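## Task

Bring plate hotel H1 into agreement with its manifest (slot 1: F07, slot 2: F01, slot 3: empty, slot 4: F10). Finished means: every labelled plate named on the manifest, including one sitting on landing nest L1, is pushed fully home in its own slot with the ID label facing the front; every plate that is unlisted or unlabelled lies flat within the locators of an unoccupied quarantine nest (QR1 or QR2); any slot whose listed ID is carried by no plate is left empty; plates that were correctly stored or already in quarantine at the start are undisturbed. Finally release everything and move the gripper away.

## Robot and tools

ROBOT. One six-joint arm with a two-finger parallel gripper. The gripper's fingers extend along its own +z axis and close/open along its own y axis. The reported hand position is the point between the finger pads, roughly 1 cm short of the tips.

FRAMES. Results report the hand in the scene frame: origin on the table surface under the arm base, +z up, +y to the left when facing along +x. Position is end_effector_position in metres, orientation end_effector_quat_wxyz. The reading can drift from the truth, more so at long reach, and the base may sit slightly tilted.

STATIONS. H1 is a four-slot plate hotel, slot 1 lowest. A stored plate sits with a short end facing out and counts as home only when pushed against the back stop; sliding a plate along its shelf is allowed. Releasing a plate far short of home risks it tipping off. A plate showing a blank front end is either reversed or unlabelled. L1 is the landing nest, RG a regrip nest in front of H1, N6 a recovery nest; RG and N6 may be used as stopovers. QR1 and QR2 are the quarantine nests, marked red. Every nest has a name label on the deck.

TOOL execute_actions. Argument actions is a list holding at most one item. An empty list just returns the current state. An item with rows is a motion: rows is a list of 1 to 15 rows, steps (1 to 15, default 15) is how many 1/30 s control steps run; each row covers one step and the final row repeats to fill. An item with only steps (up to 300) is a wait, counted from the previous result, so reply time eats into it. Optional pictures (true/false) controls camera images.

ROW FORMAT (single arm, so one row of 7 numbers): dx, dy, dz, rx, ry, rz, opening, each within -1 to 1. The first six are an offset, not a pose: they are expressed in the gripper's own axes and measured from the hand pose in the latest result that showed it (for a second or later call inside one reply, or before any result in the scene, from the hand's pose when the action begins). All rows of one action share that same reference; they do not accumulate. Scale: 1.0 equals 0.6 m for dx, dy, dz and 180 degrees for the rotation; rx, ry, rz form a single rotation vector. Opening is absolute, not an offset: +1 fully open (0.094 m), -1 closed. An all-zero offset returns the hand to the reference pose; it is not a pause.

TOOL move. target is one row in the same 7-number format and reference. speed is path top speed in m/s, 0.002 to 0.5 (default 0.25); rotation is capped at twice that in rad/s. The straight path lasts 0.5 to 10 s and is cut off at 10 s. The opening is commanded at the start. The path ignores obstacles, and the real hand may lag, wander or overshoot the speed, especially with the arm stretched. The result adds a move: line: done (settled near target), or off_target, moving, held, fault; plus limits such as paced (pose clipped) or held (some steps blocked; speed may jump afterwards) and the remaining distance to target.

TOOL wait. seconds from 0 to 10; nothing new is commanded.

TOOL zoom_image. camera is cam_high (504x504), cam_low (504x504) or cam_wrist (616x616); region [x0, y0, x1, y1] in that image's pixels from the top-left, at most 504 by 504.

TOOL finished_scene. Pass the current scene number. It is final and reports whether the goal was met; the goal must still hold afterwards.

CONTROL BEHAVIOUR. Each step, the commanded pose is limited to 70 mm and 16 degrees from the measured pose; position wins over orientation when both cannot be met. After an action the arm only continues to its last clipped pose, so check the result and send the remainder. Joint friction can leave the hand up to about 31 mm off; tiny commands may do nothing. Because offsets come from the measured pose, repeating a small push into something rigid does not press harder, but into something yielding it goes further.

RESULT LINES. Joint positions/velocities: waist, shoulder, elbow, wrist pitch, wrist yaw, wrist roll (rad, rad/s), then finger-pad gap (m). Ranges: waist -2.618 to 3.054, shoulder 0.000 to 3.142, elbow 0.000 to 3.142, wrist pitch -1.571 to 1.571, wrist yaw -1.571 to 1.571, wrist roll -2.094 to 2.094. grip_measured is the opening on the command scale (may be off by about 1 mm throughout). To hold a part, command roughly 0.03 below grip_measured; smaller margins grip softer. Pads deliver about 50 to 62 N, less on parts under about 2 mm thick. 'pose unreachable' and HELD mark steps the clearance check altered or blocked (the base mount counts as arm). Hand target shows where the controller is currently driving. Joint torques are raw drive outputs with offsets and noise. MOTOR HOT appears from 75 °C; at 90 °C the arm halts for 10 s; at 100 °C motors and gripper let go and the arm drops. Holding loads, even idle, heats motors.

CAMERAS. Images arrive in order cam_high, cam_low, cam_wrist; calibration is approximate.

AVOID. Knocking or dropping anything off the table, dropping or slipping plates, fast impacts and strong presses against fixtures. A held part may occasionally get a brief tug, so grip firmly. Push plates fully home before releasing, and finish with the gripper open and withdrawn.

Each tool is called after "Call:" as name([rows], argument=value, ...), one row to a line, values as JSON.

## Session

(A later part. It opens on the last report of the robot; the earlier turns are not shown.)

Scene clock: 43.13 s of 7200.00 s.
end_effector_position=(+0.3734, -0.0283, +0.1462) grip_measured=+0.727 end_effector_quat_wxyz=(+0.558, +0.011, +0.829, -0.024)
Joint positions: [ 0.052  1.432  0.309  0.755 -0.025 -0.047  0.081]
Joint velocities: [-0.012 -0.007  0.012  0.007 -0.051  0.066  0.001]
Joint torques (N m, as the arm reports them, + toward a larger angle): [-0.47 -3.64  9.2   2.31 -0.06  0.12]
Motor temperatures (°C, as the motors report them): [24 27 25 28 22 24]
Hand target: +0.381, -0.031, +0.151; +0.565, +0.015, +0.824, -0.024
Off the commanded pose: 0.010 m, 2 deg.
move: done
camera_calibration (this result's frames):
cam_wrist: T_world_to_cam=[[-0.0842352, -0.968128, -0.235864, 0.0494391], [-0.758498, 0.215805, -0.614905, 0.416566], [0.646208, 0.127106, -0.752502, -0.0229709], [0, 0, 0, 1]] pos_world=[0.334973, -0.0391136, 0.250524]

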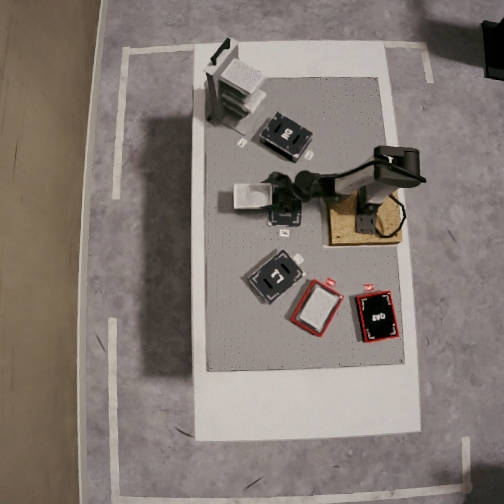

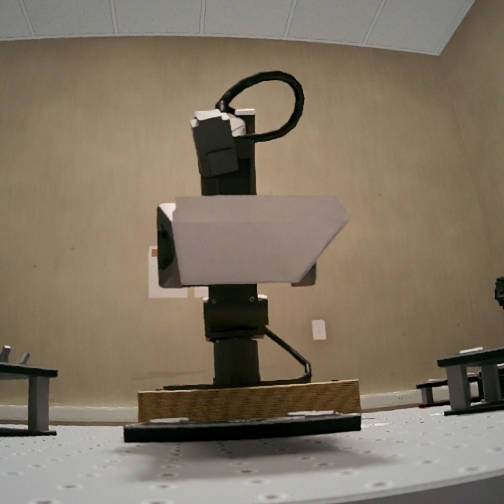

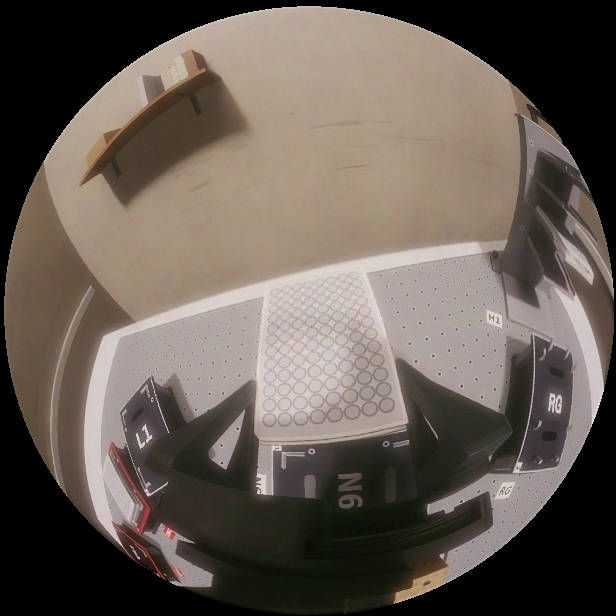

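Call:
move(target=[0.078,-0.42,-0.13,0.165,-0.008,0.067,0.7], speed=0.2)

Call:
zoom_image(camera="cam_wrist", region=[170, 60, 470, 360])

Call:
zoom_image(camera="cam_high", region=[190, 30, 350, 190])

Scene clock: 47.07 s of 7200.00 s.
end_effector_position=(+0.2678, -0.2712, +0.1335) grip_measured=+0.727 end_effector_quat_wxyz=(+0.534, +0.245, +0.789, -0.181)
Joint positions: [-0.776  1.56   0.319  0.873 -0.269 -0.125  0.081]
Joint velocities: [-0.007  0.002  0.017  0.022  0.022  0.007 -0.   ]
Joint torques (N m, as the arm reports them, + toward a larger angle): [-0.45 -4.36  8.48  2.26 -0.2  -0.07]
Motor temperatures (°C, as the motors report them): [24 27 26 29 22 24]
Hand target: +0.273, -0.277, +0.138; +0.542, +0.235, +0.786, -0.183
Off the commanded pose: 0.009 m, 2 deg.
move: done
camera_calibration (this result's frames):
cam_wrist: T_world_to_cam=[[-0.592521, -0.769346, -0.238802, -0.00723467], [-0.51279, 0.588849, -0.624742, 0.41779], [0.621261, -0.247717, -0.743418, -0.0295926], [0, 0, 0, 1]] pos_world=[0.228337, -0.258912, 0.237284]

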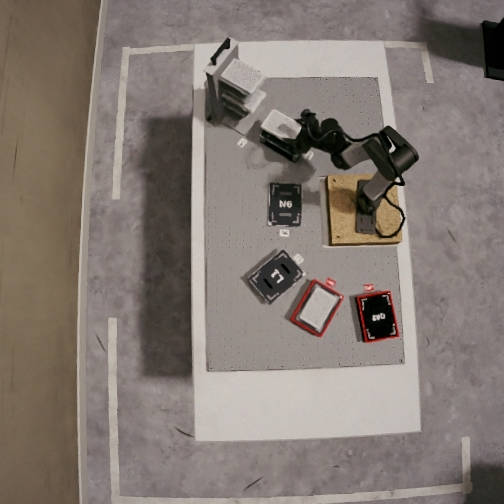

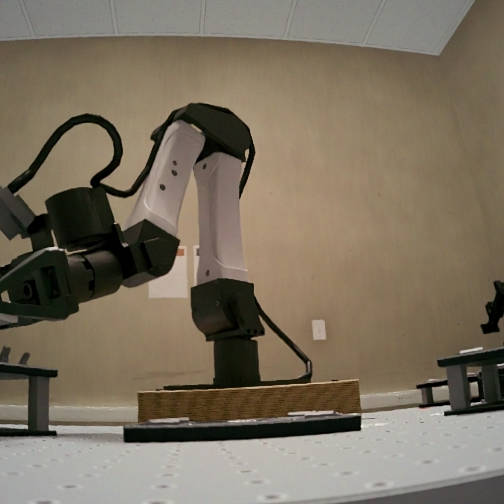

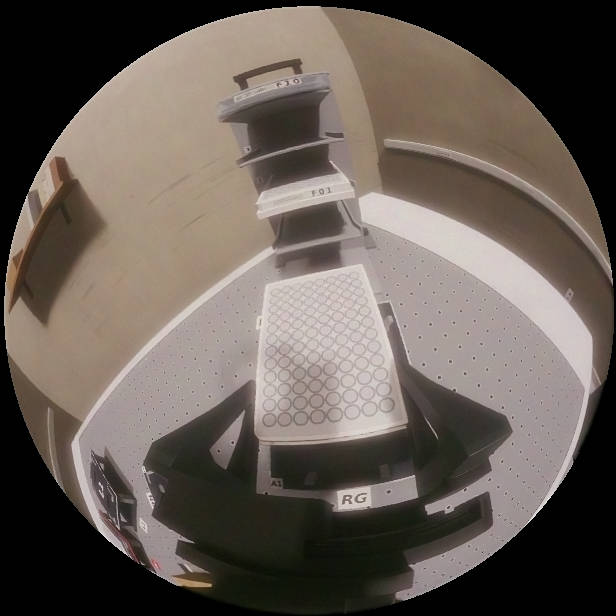

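Region (170, 60, 470, 360) of cam_wrist's 616x616 image, scaled by 1.680, with more detail than that image has.

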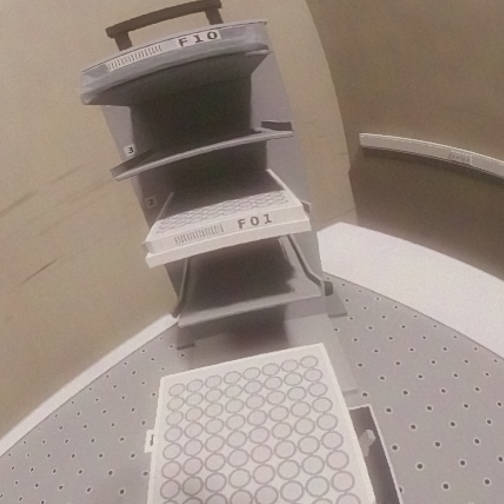

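Region (190, 30, 350, 190) of cam_high's 504x504 image, scaled by 3.150, with more detail than that image has.

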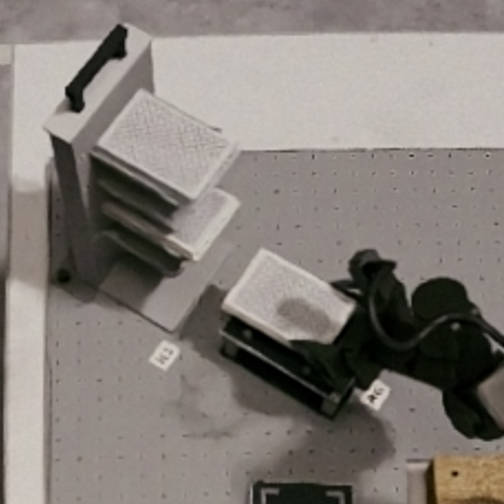

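Call:
move(target=[-0.068,-0.015,0.105,-0.005,-0.01,0,0.7], speed=0.08)

Call:
zoom_image(camera="cam_wrist", region=[170, 100, 470, 400])

Scene clock: 52.03 s of 7200.00 s.
end_effector_position=(+0.3184, -0.3169, +0.1531) grip_measured=+0.727 end_effector_quat_wxyz=(+0.555, +0.230, +0.778, -0.183)
Joint positions: [-0.748  1.733  0.582  0.834 -0.267 -0.114  0.081]
Joint velocities: [ 0.002 -0.002 -0.017 -0.007 -0.007 -0.007  0.001]
Joint torques (N m, as the arm reports them, + toward a larger angle): [ 0.66 -6.94  9.03  2.02  0.01  0.16]
Motor temperatures (°C, as the motors report them): [24 27 26 29 22 24]
Hand target: +0.323, -0.320, +0.148; +0.549, +0.238, +0.781, -0.179
Off the commanded pose: 0.007 m, 1 deg.
After step 90, 0.70 s passed at rest.
move: done
camera_calibration (this result's frames):
cam_wrist: T_world_to_cam=[[-0.565996, -0.790002, -0.235682, -0.0231996], [-0.502446, 0.557207, -0.661111, 0.47507], [0.653603, -0.255768, -0.71231, -0.0753619], [0, 0, 0, 1]] pos_world=[0.274823, -0.302315, 0.254925]

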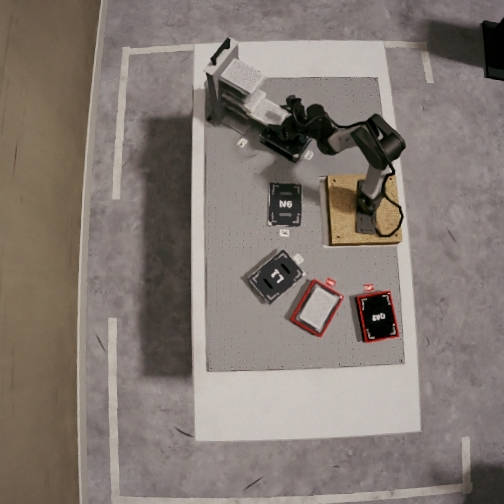

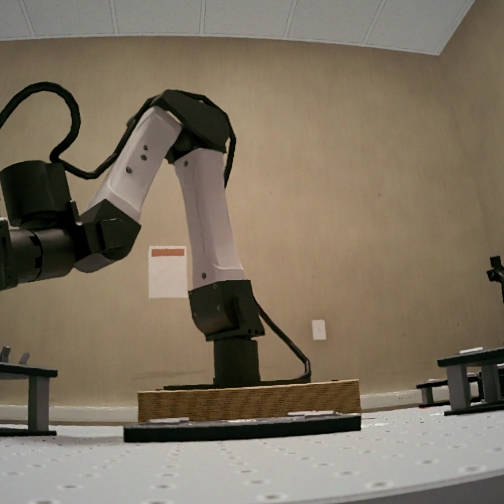

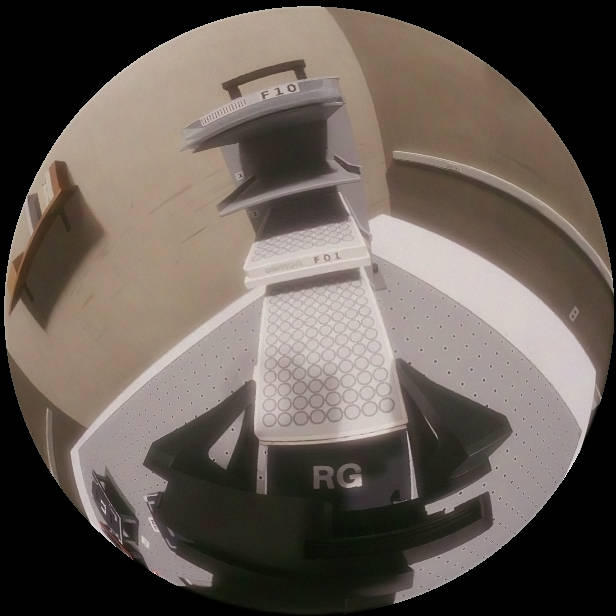

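Region (170, 100, 470, 400) of cam_wrist's 616x616 image, scaled by 1.680, with more detail than that image has.

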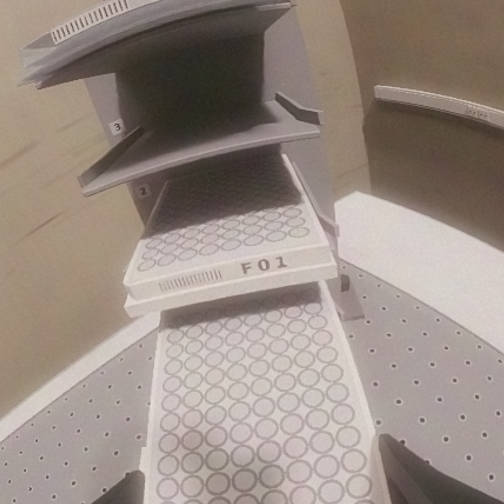

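Call:
move(target=[-0.008,0.011,0.092,0.004,0.012,0,0.7], speed=0.05)

Call:
zoom_image(camera="cam_wrist", region=[150, 150, 490, 490])

Call:
zoom_image(camera="cam_high", region=[200, 50, 300, 150])

Scene clock: 56.30 s of 7200.00 s.
end_effector_position=(+0.3619, -0.3377, +0.1452) grip_measured=+0.727 end_effector_quat_wxyz=(+0.545, +0.230, +0.785, -0.186)
Joint positions: [-0.682  1.88   0.77   0.777 -0.197 -0.108  0.081]
Joint velocities: [-0.002 -0.022 -0.012 -0.095 -0.022 -0.022  0.001]
Joint torques (N m, as the arm reports them, + toward a larger angle): [ 0.58 -8.93  9.37  2.01  0.04  0.18]
Motor temperatures (°C, as the motors report them): [24 27 26 30 22 24]
Hand target: +0.366, -0.341, +0.140; +0.539, +0.237, +0.787, -0.183
Off the commanded pose: 0.008 m, 1 deg.
move: done
camera_calibration (this result's frames):
cam_wrist: T_world_to_cam=[[-0.573615, -0.788063, -0.223434, -0.015258], [-0.516828, 0.55982, -0.64768, 0.507417], [0.635496, -0.256042, -0.728415, -0.105975], [0, 0, 0, 1]] pos_world=[0.320842, -0.323221, 0.248041]

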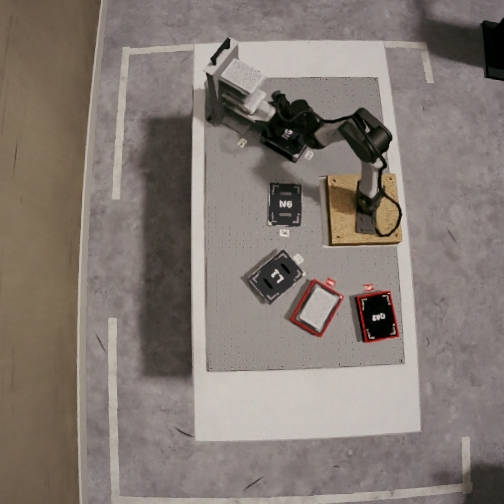

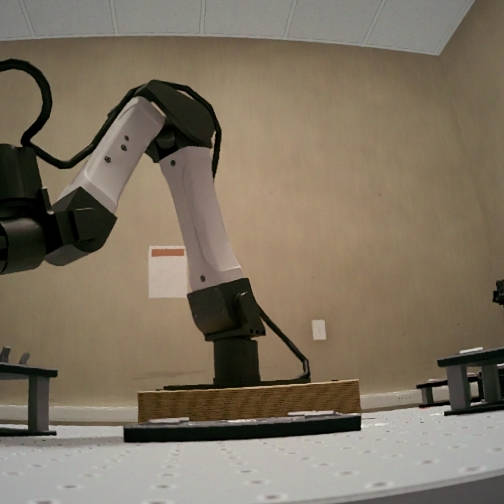

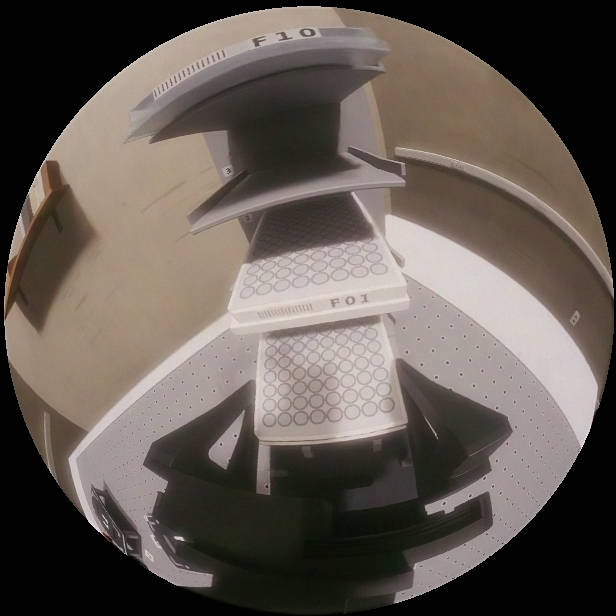

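Region (150, 150, 490, 490) of cam_wrist's 616x616 image, scaled by 1.482, with more detail than that image has.

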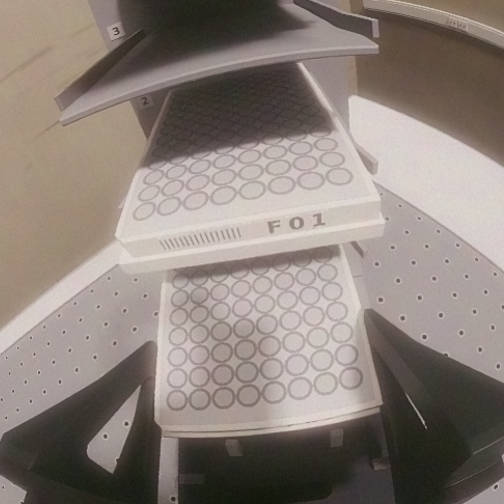

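Region (200, 50, 300, 150) of cam_high's 504x504 image, scaled by 5.040, with more detail than that image has.

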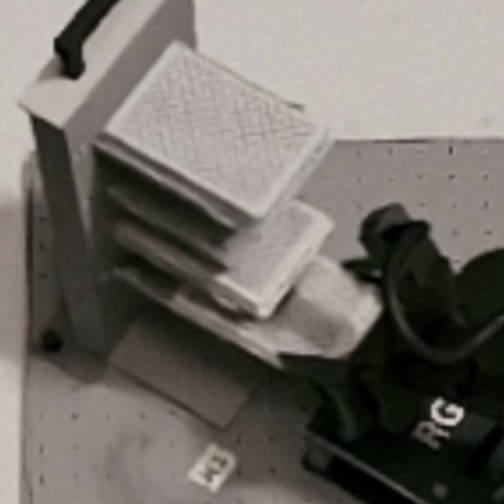

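Call:
move(target=[-0.003,-0.002,0.056,0.005,0.008,0.004,0.7], speed=0.04)

Call:
zoom_image(camera="cam_high", region=[200, 50, 300, 150])

Scene clock: 59.07 s of 7200.00 s.
end_effector_position=(+0.3839, -0.3541, +0.1459) grip_measured=+0.727 end_effector_quat_wxyz=(+0.546, +0.232, +0.783, -0.189)
Joint positions: [-0.665  1.955  0.885  0.744 -0.173 -0.101  0.081]
Joint velocities: [-0.007 -0.032  0.007 -0.022 -0.007 -0.007 -0.002]
Joint torques (N m, as the arm reports them, + toward a larger angle): [ 0.65 -9.74  9.43  1.89  0.07  0.16]
Motor temperatures (°C, as the motors report them): [24 27 27 30 22 24]
Hand target: +0.387, -0.356, +0.135; +0.534, +0.241, +0.789, -0.185
Off the commanded pose: 0.011 m, 2 deg.
move: off_target
camera_calibration (this result's frames):
cam_wrist: T_world_to_cam=[[-0.579049, -0.784772, -0.220988, -0.0125414], [-0.510707, 0.560427, -0.651996, 0.526956], [0.635516, -0.264677, -0.725304, -0.127155], [0, 0, 0, 1]] pos_world=[0.342667, -0.338818, 0.248575]

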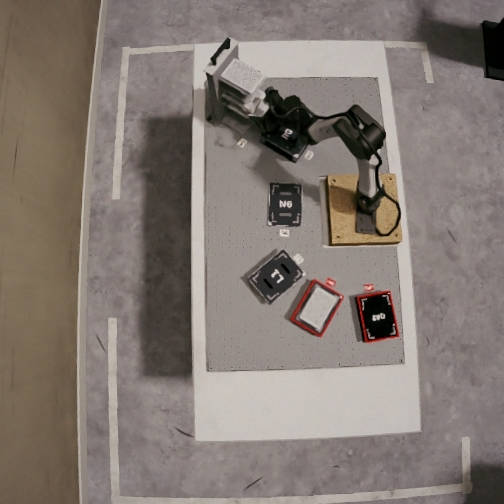

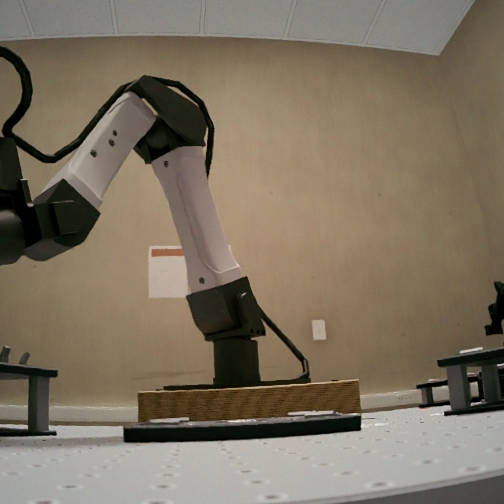

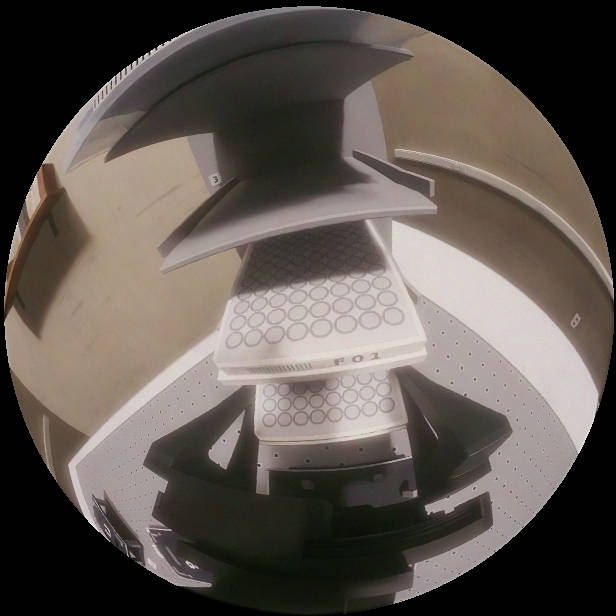

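Region (200, 50, 300, 150) of cam_high's 504x504 image, scaled by 5.040, with more detail than that image has.

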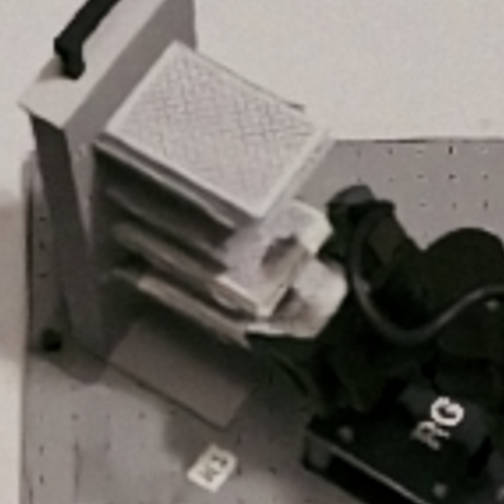

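Call:
move(target=[0.024,0,0.009,0,0.006,0,0.7], speed=0.02)

Scene clock: 60.77 s of 7200.00 s.
end_effector_position=(+0.3841, -0.3544, +0.1470) grip_measured=+0.727 end_effector_quat_wxyz=(+0.547, +0.231, +0.782, -0.190)
Joint positions: [-0.665  1.955  0.885  0.749 -0.173 -0.101  0.081]
Joint velocities: [-0.002  0.002  0.002  0.022 -0.007 -0.007  0.001]
Joint torques (N m, as the arm reports them, + toward a larger angle): [-0.04 -9.03  7.1   2.31 -0.06  0.  ]
Motor temperatures (°C, as the motors report them): [24 27 27 30 22 24]
Hand target: +0.383, -0.354, +0.131; +0.538, +0.233, +0.788, -0.187
Off the commanded pose: 0.017 m, 1 deg.
move: off_target
camera_calibration (this result's frames):
cam_wrist: T_world_to_cam=[[-0.578369, -0.785302, -0.220884, -0.0128132], [-0.508056, 0.558591, -0.655633, 0.526869], [0.638254, -0.266977, -0.72205, -0.128933], [0, 0, 0, 1]] pos_world=[0.34256, -0.338788, 0.249506]

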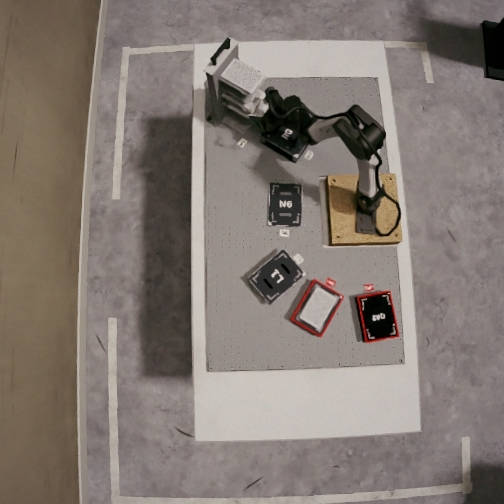

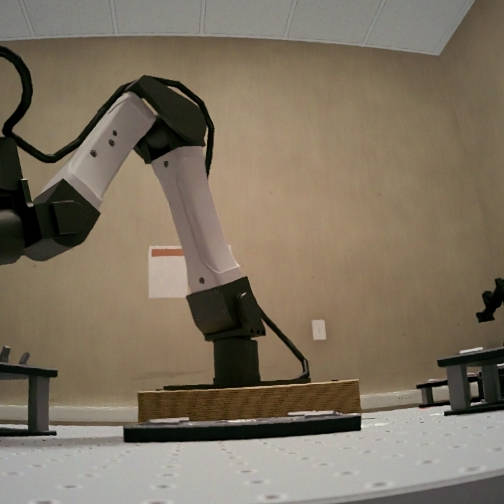

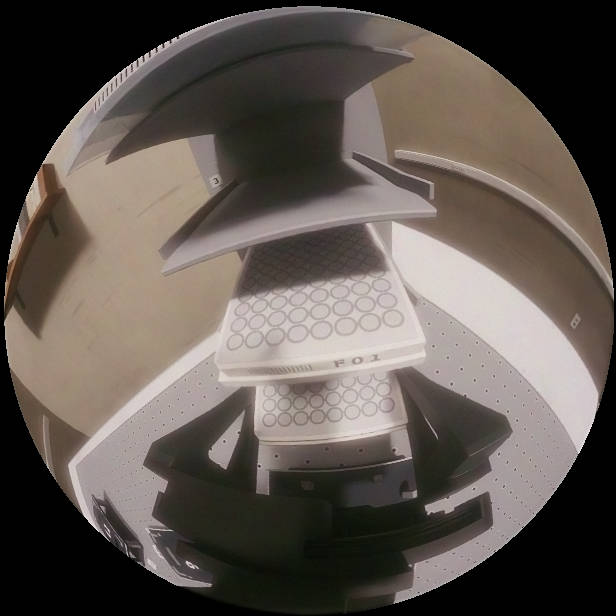

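Call:
move(target=[0.036,0,0.008,0,0.02,0,0.7], speed=0.02)

Scene clock: 63.90 s of 7200.00 s.
end_effector_position=(+0.3838, -0.3541, +0.1456) grip_measured=+0.727 end_effector_quat_wxyz=(+0.545, +0.232, +0.783, -0.189)
Joint positions: [-0.665  1.955  0.885  0.743 -0.173 -0.101  0.081]
Joint velocities: [ 0.002  0.017 -0.012  0.022  0.051 -0.037 -0.001]
Joint torques (N m, as the arm reports them, + toward a larger angle): [-0.05 -9.77  7.65  1.84 -0.03 -0.09]
Motor temperatures (°C, as the motors report them): [24 28 27 30 22 24]
Hand target: +0.381, -0.353, +0.125; +0.523, +0.236, +0.798, -0.183
Off the commanded pose: 0.021 m, 3 deg.
move: off_target
camera_calibration (this result's frames):
cam_wrist: T_world_to_cam=[[-0.579337, -0.784309, -0.221875, -0.0121818], [-0.510806, 0.561478, -0.651014, 0.52698], [0.635174, -0.263822, -0.725915, -0.126762], [0, 0, 0, 1]] pos_world=[0.342643, -0.338885, 0.24835]

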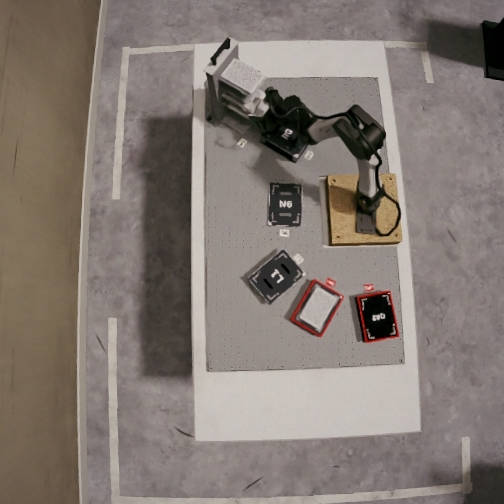

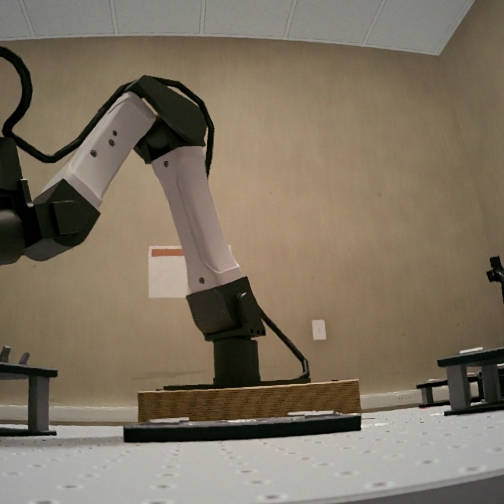

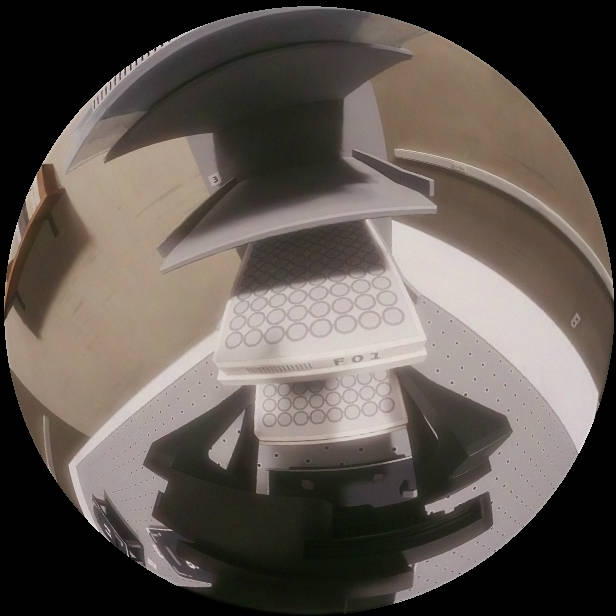

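Stops at the same place again: resting on the shelf. Release and back out.

Call:
execute_actions([
  {"rows":[[0.008,0,0.002,0,0.006,0,1]],"steps":15},
], pictures=false)

Call:
move(target=[0.05,0,-0.11,0,0,0,1], speed=0.08)

Call:
zoom_image(camera="cam_wrist", region=[170, 150, 470, 450])

Scene clock: 65.57 s of 7200.00 s.
end_effector_position=(+0.3838, -0.3541, +0.1456) grip_measured=+1.000 end_effector_quat_wxyz=(+0.545, +0.232, +0.783, -0.189)
Joint positions: [-0.665  1.955  0.885  0.743 -0.173 -0.101  0.094]
Joint velocities: [ 0.007  0.012 -0.007  0.051 -0.007 -0.022  0.   ]
Joint torques (N m, as the arm reports them, + toward a larger angle): [  0.02 -11.77   7.74   1.97  -0.05   0.01]
Motor temperatures (°C, as the motors report them): [24 28 27 30 22 24]
Hand target: +0.383, -0.354, +0.141; +0.538, +0.234, +0.788, -0.187
Off the commanded pose: 0.005 m, 1 deg.
Steps of this call (steps 1 to 35: nothing new was sent; steps 36 to 50: all 15 steps of this action). Readings (end_effector_position):
36: (+0.3838, -0.3541, +0.1456)
37: (+0.3838, -0.3541, +0.1456)
39: (+0.3838, -0.3541, +0.1456)
43: (+0.3838, -0.3541, +0.1456)
50: the state above

Scene clock: 67.17 s of 7200.00 s.
end_effector_position=(+0.3299, -0.3188, +0.1411) grip_measured=+1.000 end_effector_quat_wxyz=(+0.546, +0.236, +0.781, -0.190)
Joint positions: [-0.71   1.797  0.61   0.861 -0.208 -0.108  0.094]
Joint velocities: [ 0.002 -0.002 -0.012  0.007 -0.081 -0.081  0.   ]
Joint torques (N m, as the arm reports them, + toward a larger angle): [ -0.67 -11.37   4.38   2.22  -0.17  -0.07]
Motor temperatures (°C, as the motors report them): [24 28 27 30 22 24]
Hand target: +0.324, -0.314, +0.140; +0.545, +0.232, +0.783, -0.189
Off the commanded pose: 0.008 m, 1 deg.
move: done
camera_calibration (this result's frames):
cam_wrist: T_world_to_cam=[[-0.585166, -0.778959, -0.225397, -0.012674], [-0.503156, 0.566755, -0.652398, 0.476035], [0.635936, -0.268351, -0.723583, -0.0885525], [0, 0, 0, 1]] pos_world=[0.288417, -0.303431, 0.243633]

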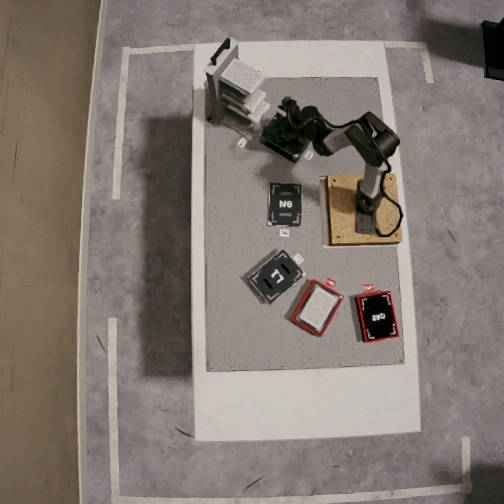

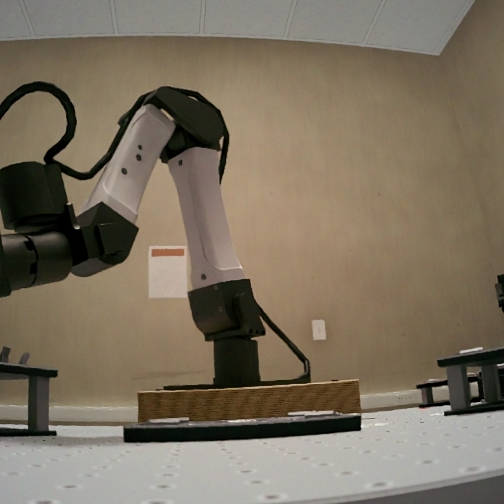

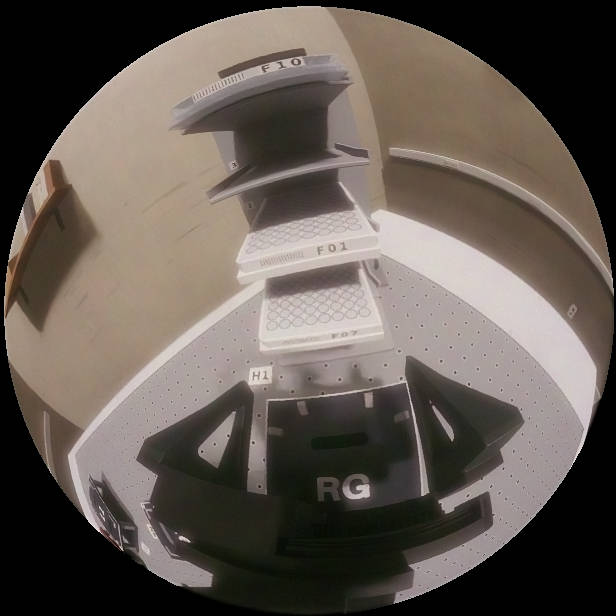

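Region (170, 150, 470, 450) of cam_wrist's 616x616 image, scaled by 1.680, with more detail than that image has.

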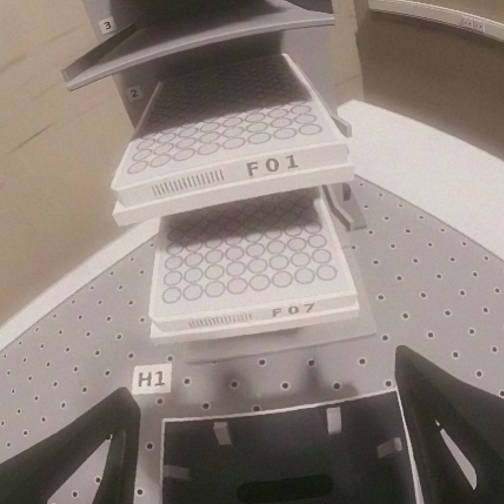

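Call:
move(target=[-0.012,0,0.093,0,0.005,0,0], speed=0.03)

Call:
zoom_image(camera="cam_high", region=[200, 50, 300, 150])

Scene clock: 71.20 s of 7200.00 s.
end_effector_position=(+0.3708, -0.3486, +0.1420) grip_measured=+0.002 end_effector_quat_wxyz=(+0.554, +0.228, +0.777, -0.196)
Joint positions: [-0.68   1.946  0.811  0.833 -0.185 -0.108  0.047]
Joint velocities: [-0.007 -0.007  0.002 -0.037 -0.022 -0.081 -0.   ]
Joint torques (N m, as the arm reports them, + toward a larger angle): [ 0.68 -9.07  8.97  1.85  0.05  0.17]
Motor temperatures (°C, as the motors report them): [24 29 27 30 22 24]
Hand target: +0.374, -0.350, +0.129; +0.540, +0.238, +0.785, -0.188
Off the commanded pose: 0.013 m, 2 deg.
move: off_target
camera_calibration (this result's frames):
cam_wrist: T_world_to_cam=[[-0.576507, -0.78853, -0.214151, -0.0197995], [-0.500104, 0.547783, -0.670694, 0.508931], [0.646171, -0.279562, -0.710147, -0.131536], [0, 0, 0, 1]] pos_world=[0.328099, -0.331169, 0.243687]

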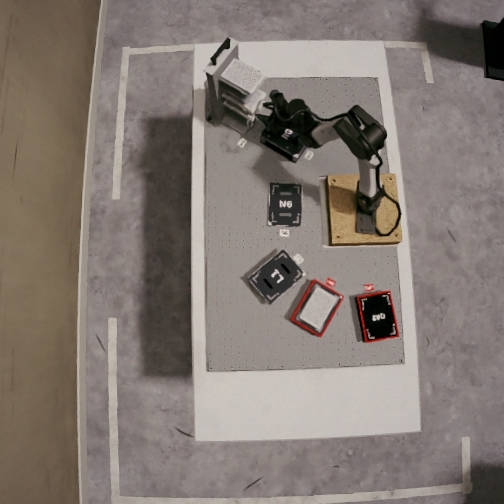

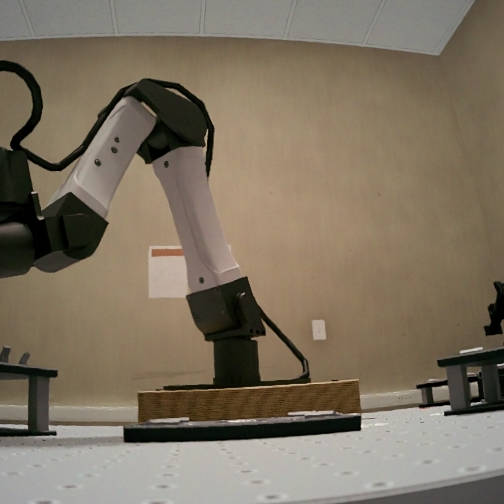

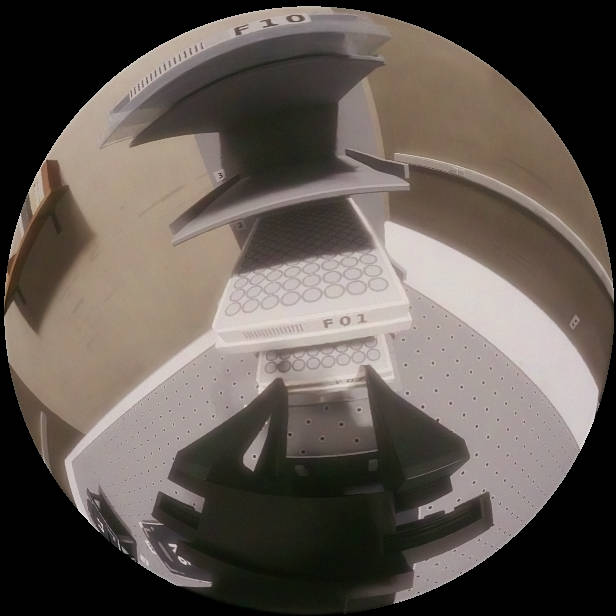

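Region (200, 50, 300, 150) of cam_high's 504x504 image, scaled by 5.040, with more detail than that image has.

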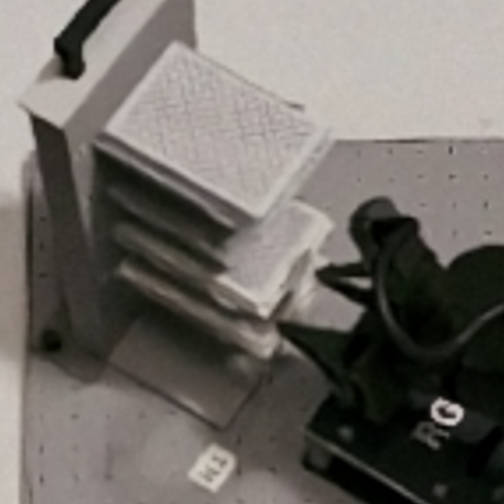

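Push a bit more to confirm the stop.

Call:
move(target=[0.008,0,0.03,0,0.008,0,0], speed=0.02)

Call:
move(target=[0.0,0.1,-0.16,0,0,0,0], speed=0.12)

Call:
zoom_image(camera="cam_high", region=[200, 50, 300, 150])

Call:
zoom_image(camera="cam_wrist", region=[200, 50, 500, 350])

Scene clock: 73.97 s of 7200.00 s.
end_effector_position=(+0.3738, -0.3516, +0.1440) grip_measured=+0.002 end_effector_quat_wxyz=(+0.554, +0.228, +0.777, -0.196)
Joint positions: [-0.68   1.951  0.831  0.818 -0.185 -0.108  0.047]
Joint velocities: [-0.002  0.007  0.002 -0.066  0.037 -0.022 -0.001]
Joint torques (N m, as the arm reports them, + toward a larger angle): [ 0.79 -7.44 10.96  1.96  0.03  0.03]
Motor temperatures (°C, as the motors report them): [24 29 27 30 22 24]
Hand target: +0.382, -0.357, +0.132; +0.544, +0.230, +0.784, -0.193
Off the commanded pose: 0.017 m, 1 deg.
move: off_target
camera_calibration (this result's frames):
cam_wrist: T_world_to_cam=[[-0.576087, -0.788843, -0.214129, -0.02033], [-0.499897, 0.547282, -0.671257, 0.513311], [0.646705, -0.27966, -0.709622, -0.133175], [0, 0, 0, 1]] pos_world=[0.331015, -0.334207, 0.245707]

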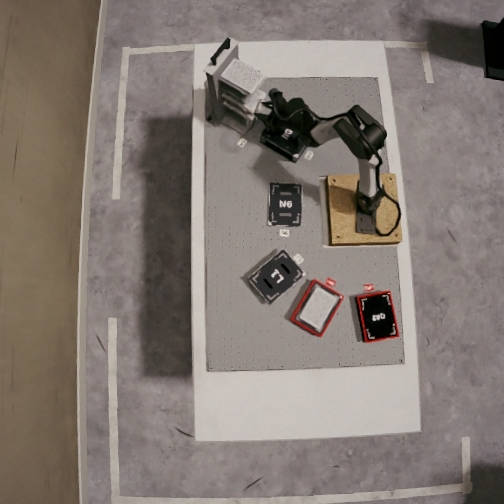

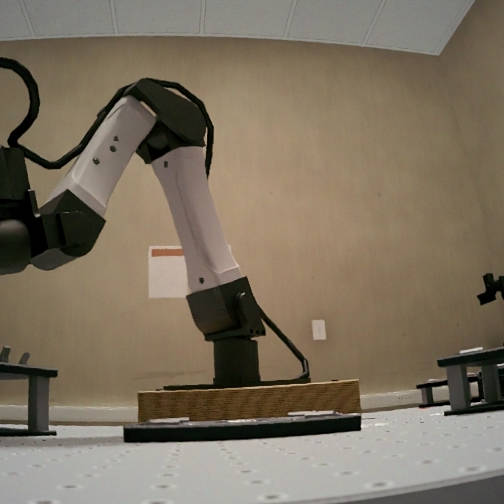

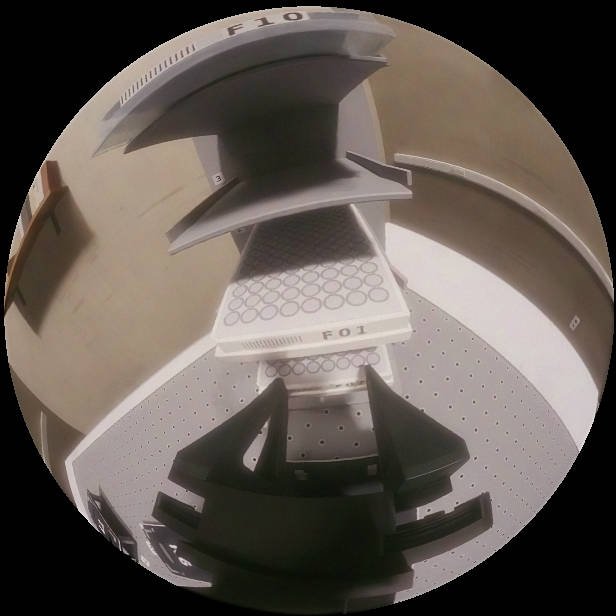

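Scene clock: 75.43 s of 7200.00 s.
end_effector_position=(+0.3405, -0.2565, +0.1833) grip_measured=+0.002 end_effector_quat_wxyz=(+0.569, +0.219, +0.767, -0.200)
Joint positions: [-0.529  1.55   0.489  0.804 -0.05  -0.071  0.047]
Joint velocities: [ 0.012 -0.017 -0.017 -0.11  -0.022  0.022 -0.   ]
Joint torques (N m, as the arm reports them, + toward a larger angle): [ 0.62 -9.13  5.    1.96  0.07  0.19]
Motor temperatures (°C, as the motors report them): [24 29 27 30 22 24]
Hand target: +0.333, -0.250, +0.173; +0.555, +0.228, +0.776, -0.195
Off the commanded pose: 0.016 m, 2 deg.
move: off_target
camera_calibration (this result's frames):
cam_wrist: T_world_to_cam=[[-0.56165, -0.800667, -0.208523, 0.0349282], [-0.486482, 0.52344, -0.699533, 0.465468], [0.669242, -0.29145, -0.6835, -0.072713], [0, 0, 0, 1]] pos_world=[0.294722, -0.236871, 0.283194]

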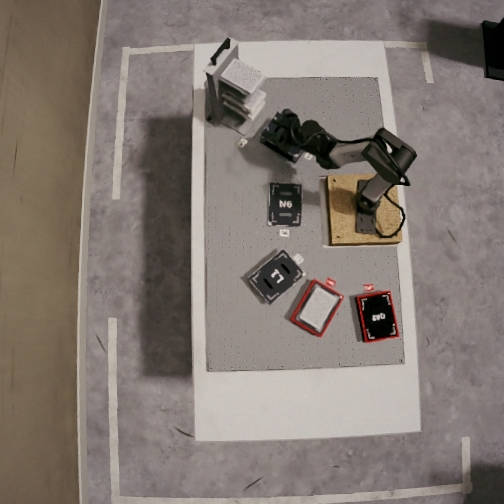

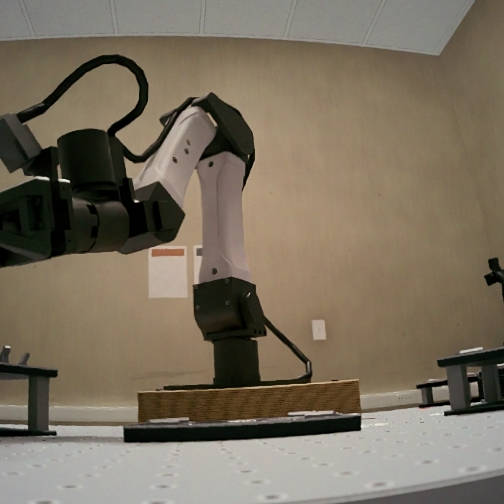

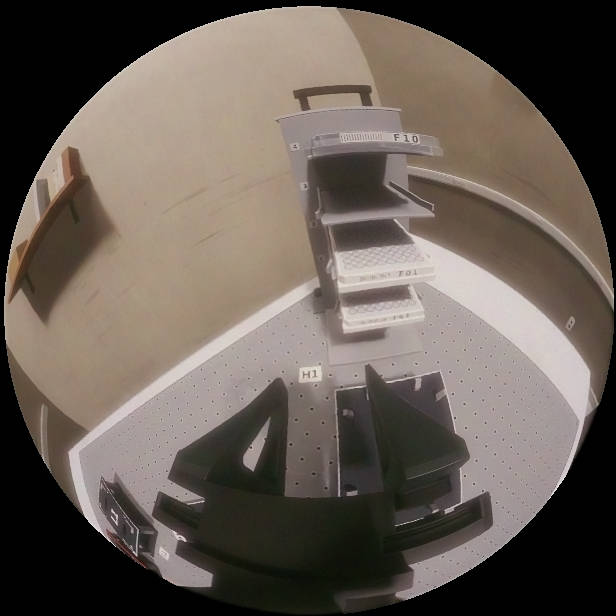

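Region (200, 50, 300, 150) of cam_high's 504x504 image, scaled by 5.040, with more detail than that image has.

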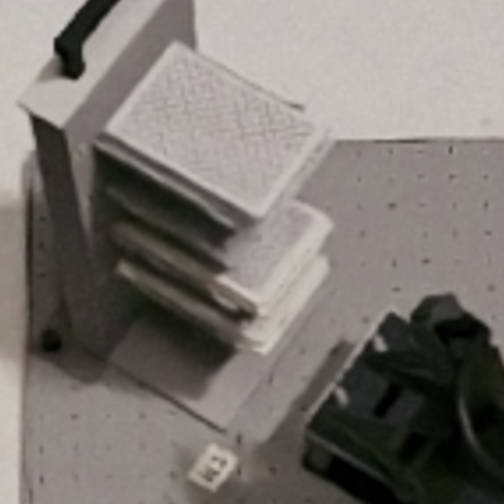

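Region (200, 50, 500, 350) of cam_wrist's 616x616 image, scaled by 1.680, with more detail than that image has.

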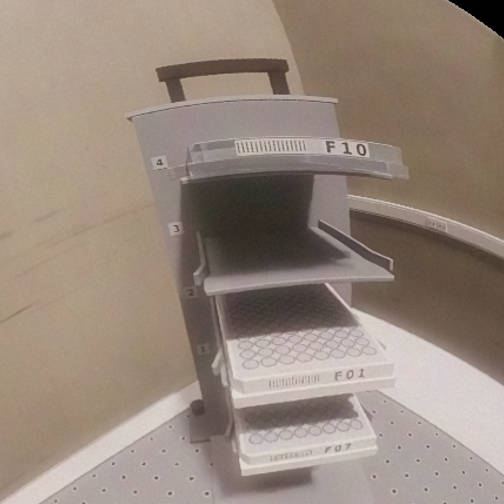

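All aligned.

Call:
finished_scene(scene=1)

The scene is finished: the task was done.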